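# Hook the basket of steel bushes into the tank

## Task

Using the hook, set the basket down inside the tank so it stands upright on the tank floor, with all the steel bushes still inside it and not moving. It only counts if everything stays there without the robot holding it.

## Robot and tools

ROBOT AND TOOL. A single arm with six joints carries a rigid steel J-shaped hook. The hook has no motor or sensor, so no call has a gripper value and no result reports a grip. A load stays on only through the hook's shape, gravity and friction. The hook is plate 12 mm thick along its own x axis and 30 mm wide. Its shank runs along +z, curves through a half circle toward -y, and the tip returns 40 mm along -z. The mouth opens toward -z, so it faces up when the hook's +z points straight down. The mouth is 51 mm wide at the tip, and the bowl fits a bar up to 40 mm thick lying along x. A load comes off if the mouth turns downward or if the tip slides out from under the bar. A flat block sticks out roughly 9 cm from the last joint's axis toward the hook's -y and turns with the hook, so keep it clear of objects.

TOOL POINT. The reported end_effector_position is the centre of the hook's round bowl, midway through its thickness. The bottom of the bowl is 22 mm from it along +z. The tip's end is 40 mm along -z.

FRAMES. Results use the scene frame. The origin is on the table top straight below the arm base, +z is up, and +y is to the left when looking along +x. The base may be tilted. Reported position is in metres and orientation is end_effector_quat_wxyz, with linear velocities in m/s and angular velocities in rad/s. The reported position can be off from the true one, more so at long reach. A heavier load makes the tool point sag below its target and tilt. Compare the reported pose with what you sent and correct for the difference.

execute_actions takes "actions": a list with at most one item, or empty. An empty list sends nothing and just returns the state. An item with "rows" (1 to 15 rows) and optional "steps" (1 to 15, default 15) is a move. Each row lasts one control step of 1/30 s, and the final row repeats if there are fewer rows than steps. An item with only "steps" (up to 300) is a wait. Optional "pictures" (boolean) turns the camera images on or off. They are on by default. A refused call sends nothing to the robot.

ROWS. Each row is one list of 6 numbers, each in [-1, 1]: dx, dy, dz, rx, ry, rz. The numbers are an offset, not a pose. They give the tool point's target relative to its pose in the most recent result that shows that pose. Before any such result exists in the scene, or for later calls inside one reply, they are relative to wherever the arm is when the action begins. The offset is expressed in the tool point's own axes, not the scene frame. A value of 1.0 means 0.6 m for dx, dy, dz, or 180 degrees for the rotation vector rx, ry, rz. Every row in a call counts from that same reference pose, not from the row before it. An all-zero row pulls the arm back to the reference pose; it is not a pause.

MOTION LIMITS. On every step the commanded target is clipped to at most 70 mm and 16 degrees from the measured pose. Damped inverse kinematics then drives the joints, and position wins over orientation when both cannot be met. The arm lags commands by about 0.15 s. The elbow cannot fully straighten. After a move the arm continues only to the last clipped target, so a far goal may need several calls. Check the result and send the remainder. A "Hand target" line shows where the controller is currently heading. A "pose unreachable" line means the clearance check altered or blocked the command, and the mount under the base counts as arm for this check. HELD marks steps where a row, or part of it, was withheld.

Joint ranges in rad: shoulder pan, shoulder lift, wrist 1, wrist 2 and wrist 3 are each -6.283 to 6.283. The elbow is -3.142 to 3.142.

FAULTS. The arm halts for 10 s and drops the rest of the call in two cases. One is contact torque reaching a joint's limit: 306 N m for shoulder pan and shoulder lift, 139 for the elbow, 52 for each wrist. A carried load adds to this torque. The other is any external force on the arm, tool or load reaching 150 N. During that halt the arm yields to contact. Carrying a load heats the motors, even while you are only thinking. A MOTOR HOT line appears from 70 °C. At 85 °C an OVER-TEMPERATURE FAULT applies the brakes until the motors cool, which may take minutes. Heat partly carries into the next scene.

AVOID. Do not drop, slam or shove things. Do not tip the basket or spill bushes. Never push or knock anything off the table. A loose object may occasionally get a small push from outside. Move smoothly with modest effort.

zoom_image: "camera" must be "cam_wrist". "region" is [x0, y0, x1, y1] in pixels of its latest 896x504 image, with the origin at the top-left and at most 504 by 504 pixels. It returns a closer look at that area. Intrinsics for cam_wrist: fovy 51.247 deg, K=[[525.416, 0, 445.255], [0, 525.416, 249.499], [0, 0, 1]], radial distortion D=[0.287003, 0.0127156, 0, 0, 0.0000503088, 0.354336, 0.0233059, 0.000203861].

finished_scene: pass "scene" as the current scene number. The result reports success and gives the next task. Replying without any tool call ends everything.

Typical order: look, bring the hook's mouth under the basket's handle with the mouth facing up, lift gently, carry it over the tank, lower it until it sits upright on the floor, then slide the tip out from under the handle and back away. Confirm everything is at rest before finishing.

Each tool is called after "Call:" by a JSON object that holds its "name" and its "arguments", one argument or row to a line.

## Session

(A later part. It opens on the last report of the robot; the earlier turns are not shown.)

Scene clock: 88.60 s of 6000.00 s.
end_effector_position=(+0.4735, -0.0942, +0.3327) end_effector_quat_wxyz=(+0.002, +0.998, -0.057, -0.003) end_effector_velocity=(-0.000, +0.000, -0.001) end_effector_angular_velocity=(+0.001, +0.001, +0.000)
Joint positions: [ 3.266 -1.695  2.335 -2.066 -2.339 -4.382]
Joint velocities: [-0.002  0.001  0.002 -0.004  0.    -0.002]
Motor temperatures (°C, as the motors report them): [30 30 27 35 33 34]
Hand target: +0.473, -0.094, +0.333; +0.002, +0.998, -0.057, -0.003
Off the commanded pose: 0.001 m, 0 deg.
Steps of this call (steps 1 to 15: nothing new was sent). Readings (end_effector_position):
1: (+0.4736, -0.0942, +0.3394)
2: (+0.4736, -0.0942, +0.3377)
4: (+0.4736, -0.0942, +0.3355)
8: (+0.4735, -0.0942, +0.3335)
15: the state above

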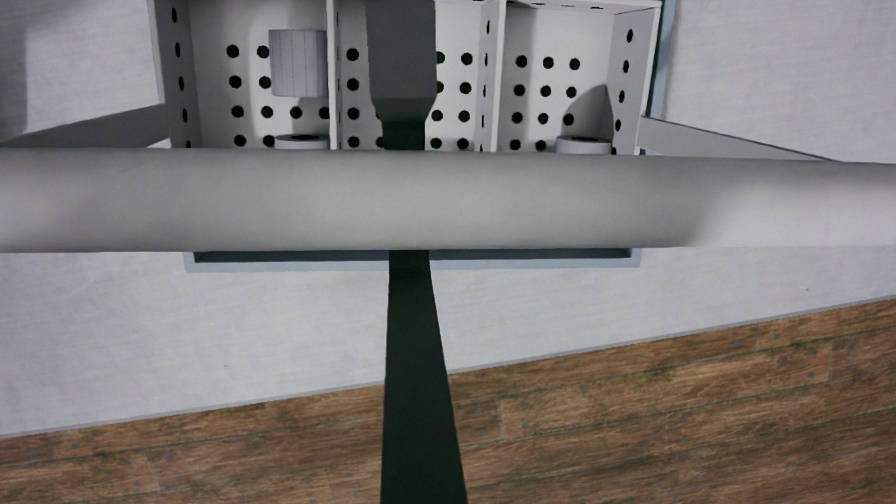

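Call:
{"name": "execute_actions", "arguments": {
  "actions": [
    {"rows":[[0,0,0.004,0,0,0],[0,0,0.008,0,0,0],[0,0,0.012,0,0,0],[0,0,0.016,0,0,0],[0,0,0.02,0,0,0],[0,0,0.024,0,0,0],[0,0,0.028,0,0,0],[0,0,0.032,0,0,0],[0,0,0.036,0,0,0],[0,0,0.04,0,0,0],[0,0,0.044,0,0,0],[0,0,0.048,0,0,0],[0,0,0.052,0,0,0],[0,0,0.056,0,0,0],[0,0,0.06,0,0,0]]}
  ],
  "pictures": false
}}

Call:
{"name": "execute_actions", "arguments": {
  "actions": [
    {"rows":[[0,0,0.019,0,0,0],[0,0,0.022,0,0,0],[0,0,0.025,0,0,0],[0,0,0.028,0,0,0],[0,0,0.03,0,0,0],[0,0,0.032,0,0,0],[0,0,0.034,0,0,0],[0,0,0.036,0,0,0],[0,0,0.038,0,0,0],[0,0,0.04,0,0,0],[0,0,0.042,0,0,0],[0,0,0.044,0,0,0],[0,0,0.046,0,0,0],[0,0,0.048,0,0,0],[0,0,0.05,0,0,0]]}
  ]
}}

Call:
{"name": "execute_actions", "arguments": {
  "actions": [
    {"rows":[[0,0,0.01,0,0,0],[0,0,0.012,0,0,0],[0,0,0.014,0,0,0],[0,0,0.016,0,0,0],[0,0,0.018,0,0,0],[0,0,0.02,0,0,0],[0,0,0.022,0,0,0],[0,0,0.024,0,0,0],[0,0,0.026,0,0,0],[0,0,0.028,0,0,0],[0,0,0.03,0,0,0],[0,0,0.032,0,0,0],[0,0,0.034,0,0,0],[0,0,0.036,0,0,0],[0,0,0.038,0,0,0]]}
  ]
}}

Scene clock: 96.27 s of 6000.00 s.
end_effector_position=(+0.4731, -0.0943, +0.3062) end_effector_quat_wxyz=(+0.002, +0.998, -0.057, -0.003) end_effector_velocity=(-0.000, -0.001, -0.069) end_effector_angular_velocity=(-0.001, -0.000, -0.003)
Joint positions: [ 3.229 -1.68   2.373 -2.154 -2.344 -4.432]
Joint velocities: [-0.098  0.046  0.097 -0.239 -0.012 -0.134]
Motor temperatures (°C, as the motors report them): [30 30 27 35 33 34]
Hand target: +0.473, -0.094, +0.297; +0.002, +0.998, -0.057, -0.003
Off the commanded pose: 0.010 m, 0 deg.
Steps of this call (steps 1 to 215: nothing new was sent; steps 216 to 230: all 15 steps of this action). Readings (end_effector_position):
216: (+0.4735, -0.0943, +0.3325)
217: (+0.4736, -0.0943, +0.3320)
219: (+0.4735, -0.0942, +0.3295)
223: (+0.4733, -0.0943, +0.3220)
230: the state above

Scene clock: 96.77 s of 6000.00 s.
end_effector_position=(+0.4727, -0.0944, +0.2812) end_effector_quat_wxyz=(+0.002, +0.998, -0.057, -0.004) end_effector_velocity=(-0.000, -0.001, -0.037) end_effector_angular_velocity=(-0.000, -0.000, +0.002)
Joint positions: [ 3.193 -1.661  2.407 -2.242 -2.348 -4.482]
Joint velocities: [-0.055  0.031  0.049 -0.135 -0.004 -0.078]
Motor temperatures (°C, as the motors report them): [30 30 27 35 33 34]
Hand target: +0.473, -0.094, +0.276; +0.002, +0.998, -0.057, -0.004
Off the commanded pose: 0.005 m, 0 deg.
Steps of this call (steps 1 to 15: all 15 steps of this action). Readings (end_effector_position):
1: (+0.4730, -0.0944, +0.3039)
2: (+0.4729, -0.0944, +0.3017)
4: (+0.4729, -0.0944, +0.2975)
8: (+0.4728, -0.0944, +0.2906)
15: the state above

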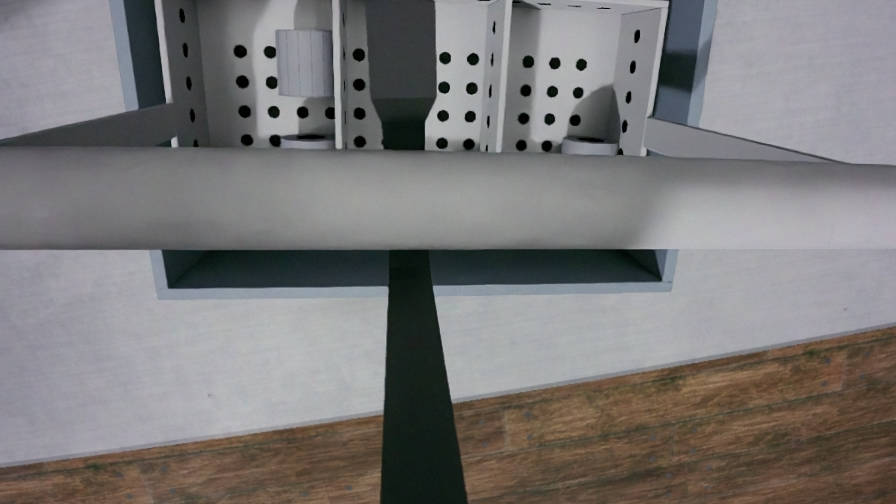

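Scene clock: 97.27 s of 6000.00 s.
end_effector_position=(+0.4726, -0.0945, +0.2633) end_effector_quat_wxyz=(+0.002, +0.998, -0.058, -0.004) end_effector_velocity=(-0.001, +0.000, -0.035) end_effector_angular_velocity=(-0.000, +0.001, +0.001)
Joint positions: [ 3.167 -1.644  2.431 -2.308 -2.35  -4.518]
Joint velocities: [-0.052  0.035  0.046 -0.132 -0.003 -0.073]
Motor temperatures (°C, as the motors report them): [30 30 27 35 33 34]
Hand target: +0.472, -0.095, +0.259; +0.002, +0.998, -0.058, -0.004
Off the commanded pose: 0.005 m, 0 deg.
Steps of this call (steps 1 to 15: all 15 steps of this action). Readings (end_effector_position):
1: (+0.4727, -0.0944, +0.2800)
2: (+0.4727, -0.0944, +0.2788)
4: (+0.4727, -0.0944, +0.2765)
8: (+0.4726, -0.0945, +0.2716)
15: the state above

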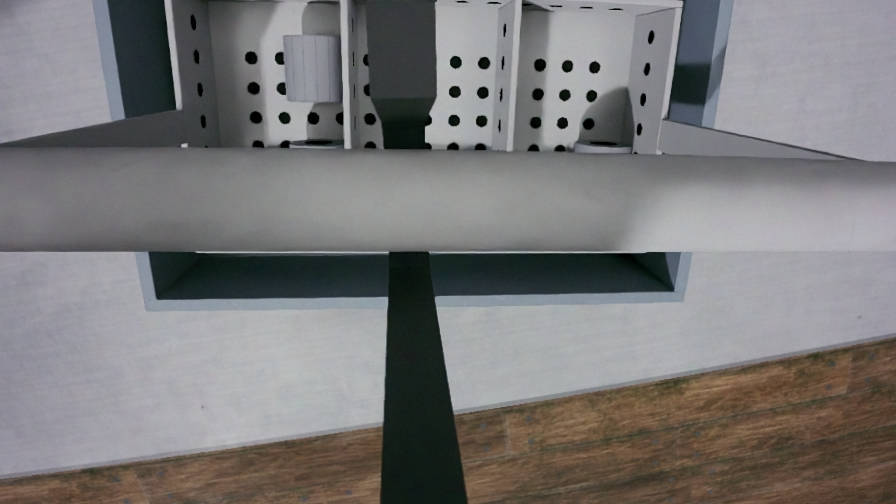

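Call:
{"name": "execute_actions", "arguments": {
  "actions": [
    {"rows":[[0,0,0.015,0,0,0],[0,0,0.03,0,0,0],[0,0,0.045,0,0,0],[0,0,0.06,0,0,0],[0,0,0.075,0,0,0],[0,0,0.09,0,0,0],[0,0,0.105,0,0,0],[0,0,0.122,0,0,0]]}
  ]
}}

Call:
{"name": "execute_actions", "arguments": {
  "actions": [
    {"rows":[[0,0,0.01,0,0,0],[0,0.02,0.01,0,0,0],[0,0.04,0.01,0,0,0],[0,0.07,0.01,0,0,0],[0,0.1,0.01,0,0,0],[0,0.13,0.01,0,0,0],[0,0.16,0.01,0,0,0]]}
  ]
}}

Call:
{"name": "execute_actions", "arguments": {
  "actions": [
    {"steps":120}
  ]
}}

Call:
{"name": "execute_actions", "arguments": {
  "actions": [
    {"steps":60}
  ]
}}

Scene clock: 103.47 s of 6000.00 s.
end_effector_position=(+0.4711, -0.0950, +0.1959) end_effector_quat_wxyz=(+0.003, +0.998, -0.058, -0.006) end_effector_velocity=(+0.006, +0.001, -0.044) end_effector_angular_velocity=(+0.007, -0.026, +0.004)
Joint positions: [ 3.065 -1.555  2.508 -2.567 -2.351 -4.656]
Joint velocities: [-0.069  0.077  0.05  -0.231  0.011 -0.126]
Motor temperatures (°C, as the motors report them): [30 30 27 35 33 34]
Hand target: +0.472, -0.095, +0.190; +0.003, +0.998, -0.058, -0.004
Off the commanded pose: 0.006 m, 0 deg.
Steps of this call (steps 1 to 171: nothing new was sent; steps 172 to 186: all 15 steps of this action). Readings (end_effector_position):
172: (+0.4724, -0.0946, +0.2584)
173: (+0.4725, -0.0946, +0.2572)
175: (+0.4722, -0.0947, +0.2496)
179: (+0.4707, -0.0950, +0.2241)
186: the state above

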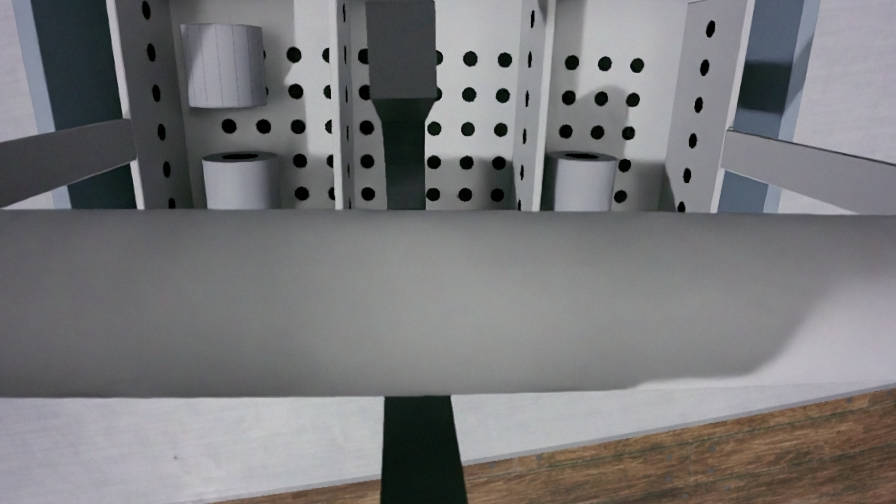

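Scene clock: 103.97 s of 6000.00 s.
end_effector_position=(+0.4609, -0.1834, +0.1904) end_effector_quat_wxyz=(+0.005, +0.998, -0.059, -0.007) end_effector_velocity=(-0.008, -0.055, +0.000) end_effector_angular_velocity=(+0.017, -0.011, +0.007)
Joint positions: [ 2.914 -1.689  2.517 -2.587 -2.337 -4.863]
Joint velocities: [-0.104 -0.096  0.002 -0.012  0.039 -0.155]
Motor temperatures (°C, as the motors report them): [30 30 27 35 33 34]
Hand target: +0.460, -0.190, +0.190; +0.004, +0.998, -0.058, -0.006
Off the commanded pose: 0.007 m, 0 deg.
Steps of this call (steps 1 to 15: all 15 steps of this action). Readings (end_effector_position):
1: (+0.4713, -0.0950, +0.1945)
2: (+0.4711, -0.0955, +0.1934)
4: (+0.4700, -0.1039, +0.1918)
8: (+0.4658, -0.1466, +0.1905)
15: the state above

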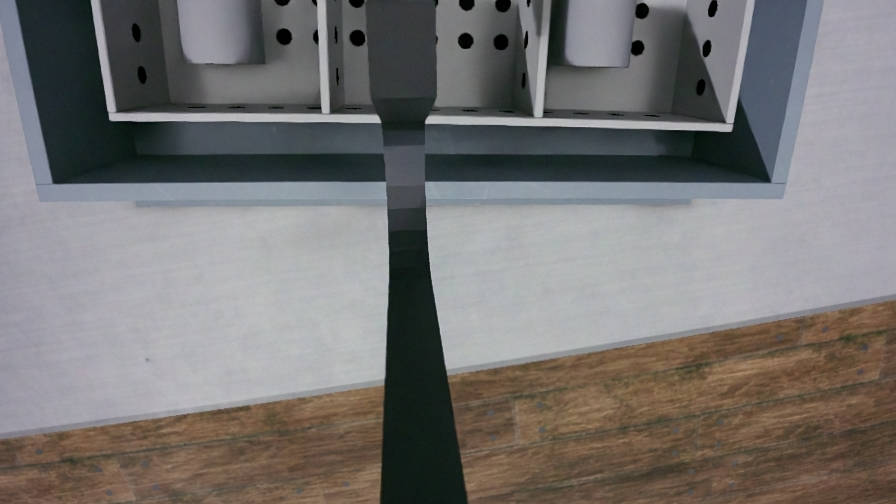

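Scene clock: 107.97 s of 6000.00 s.
end_effector_position=(+0.4599, -0.1902, +0.1905) end_effector_quat_wxyz=(+0.004, +0.998, -0.058, -0.006) end_effector_velocity=(-0.000, -0.000, -0.000) end_effector_angular_velocity=(-0.000, +0.000, -0.000)
Joint positions: [ 2.902 -1.701  2.517 -2.589 -2.332 -4.882]
Joint velocities: [-0.001 -0.     0.     0.    -0.    -0.   ]
Motor temperatures (°C, as the motors report them): [30 30 27 35 33 34]
Hand target: +0.460, -0.190, +0.190; +0.004, +0.998, -0.058, -0.006
Off the commanded pose: 0.000 m, 0 deg.
Steps of this call (steps 1 to 90: nothing new was sent; then 1.00 s passed at rest). Readings (end_effector_position):
1: (+0.4607, -0.1851, +0.1904)
2: (+0.4605, -0.1863, +0.1904)
4: (+0.4602, -0.1880, +0.1904)
8: (+0.4600, -0.1895, +0.1904)
90: the state above

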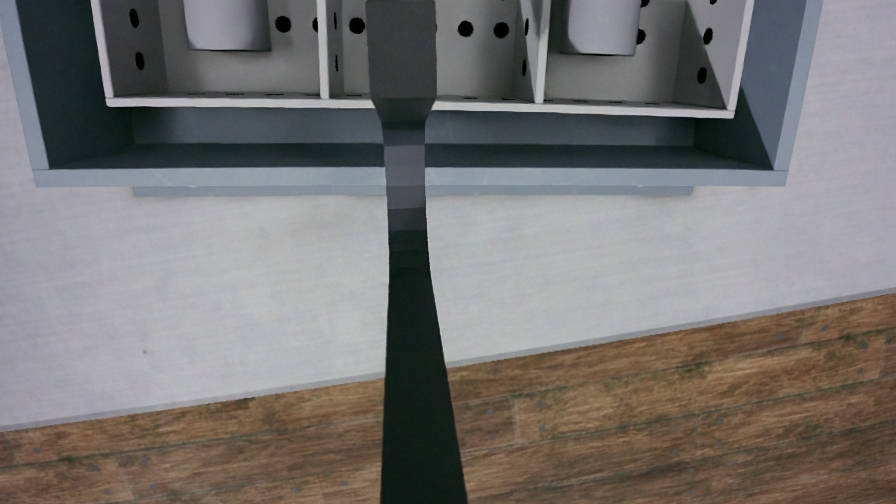

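Scene clock: 109.97 s of 6000.00 s.
end_effector_position=(+0.4599, -0.1902, +0.1905) end_effector_quat_wxyz=(+0.004, +0.998, -0.058, -0.006) end_effector_velocity=(-0.000, -0.000, -0.001) end_effector_angular_velocity=(+0.000, +0.001, -0.000)
Joint positions: [ 2.902 -1.701  2.517 -2.589 -2.332 -4.882]
Joint velocities: [-0.002  0.     0.    -0.001  0.    -0.001]
Motor temperatures (°C, as the motors report them): [30 30 27 35 33 34]
Hand target: +0.460, -0.190, +0.190; +0.004, +0.998, -0.058, -0.006
Off the commanded pose: 0.000 m, 0 deg.
Steps of this call (steps 1 to 60: nothing new was sent). Readings (end_effector_position):
1: (+0.4599, -0.1902, +0.1905)
2: (+0.4599, -0.1902, +0.1905)
4: (+0.4599, -0.1902, +0.1905)
8: (+0.4599, -0.1902, +0.1905)
60: the state above

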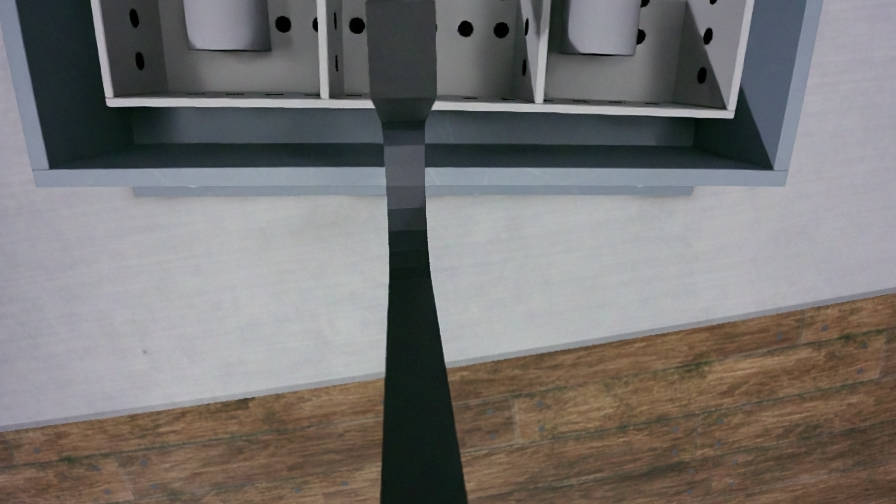

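Call:
{"name": "finished_scene", "arguments": {
  "scene": 2
}}

The scene is finished: the task was done.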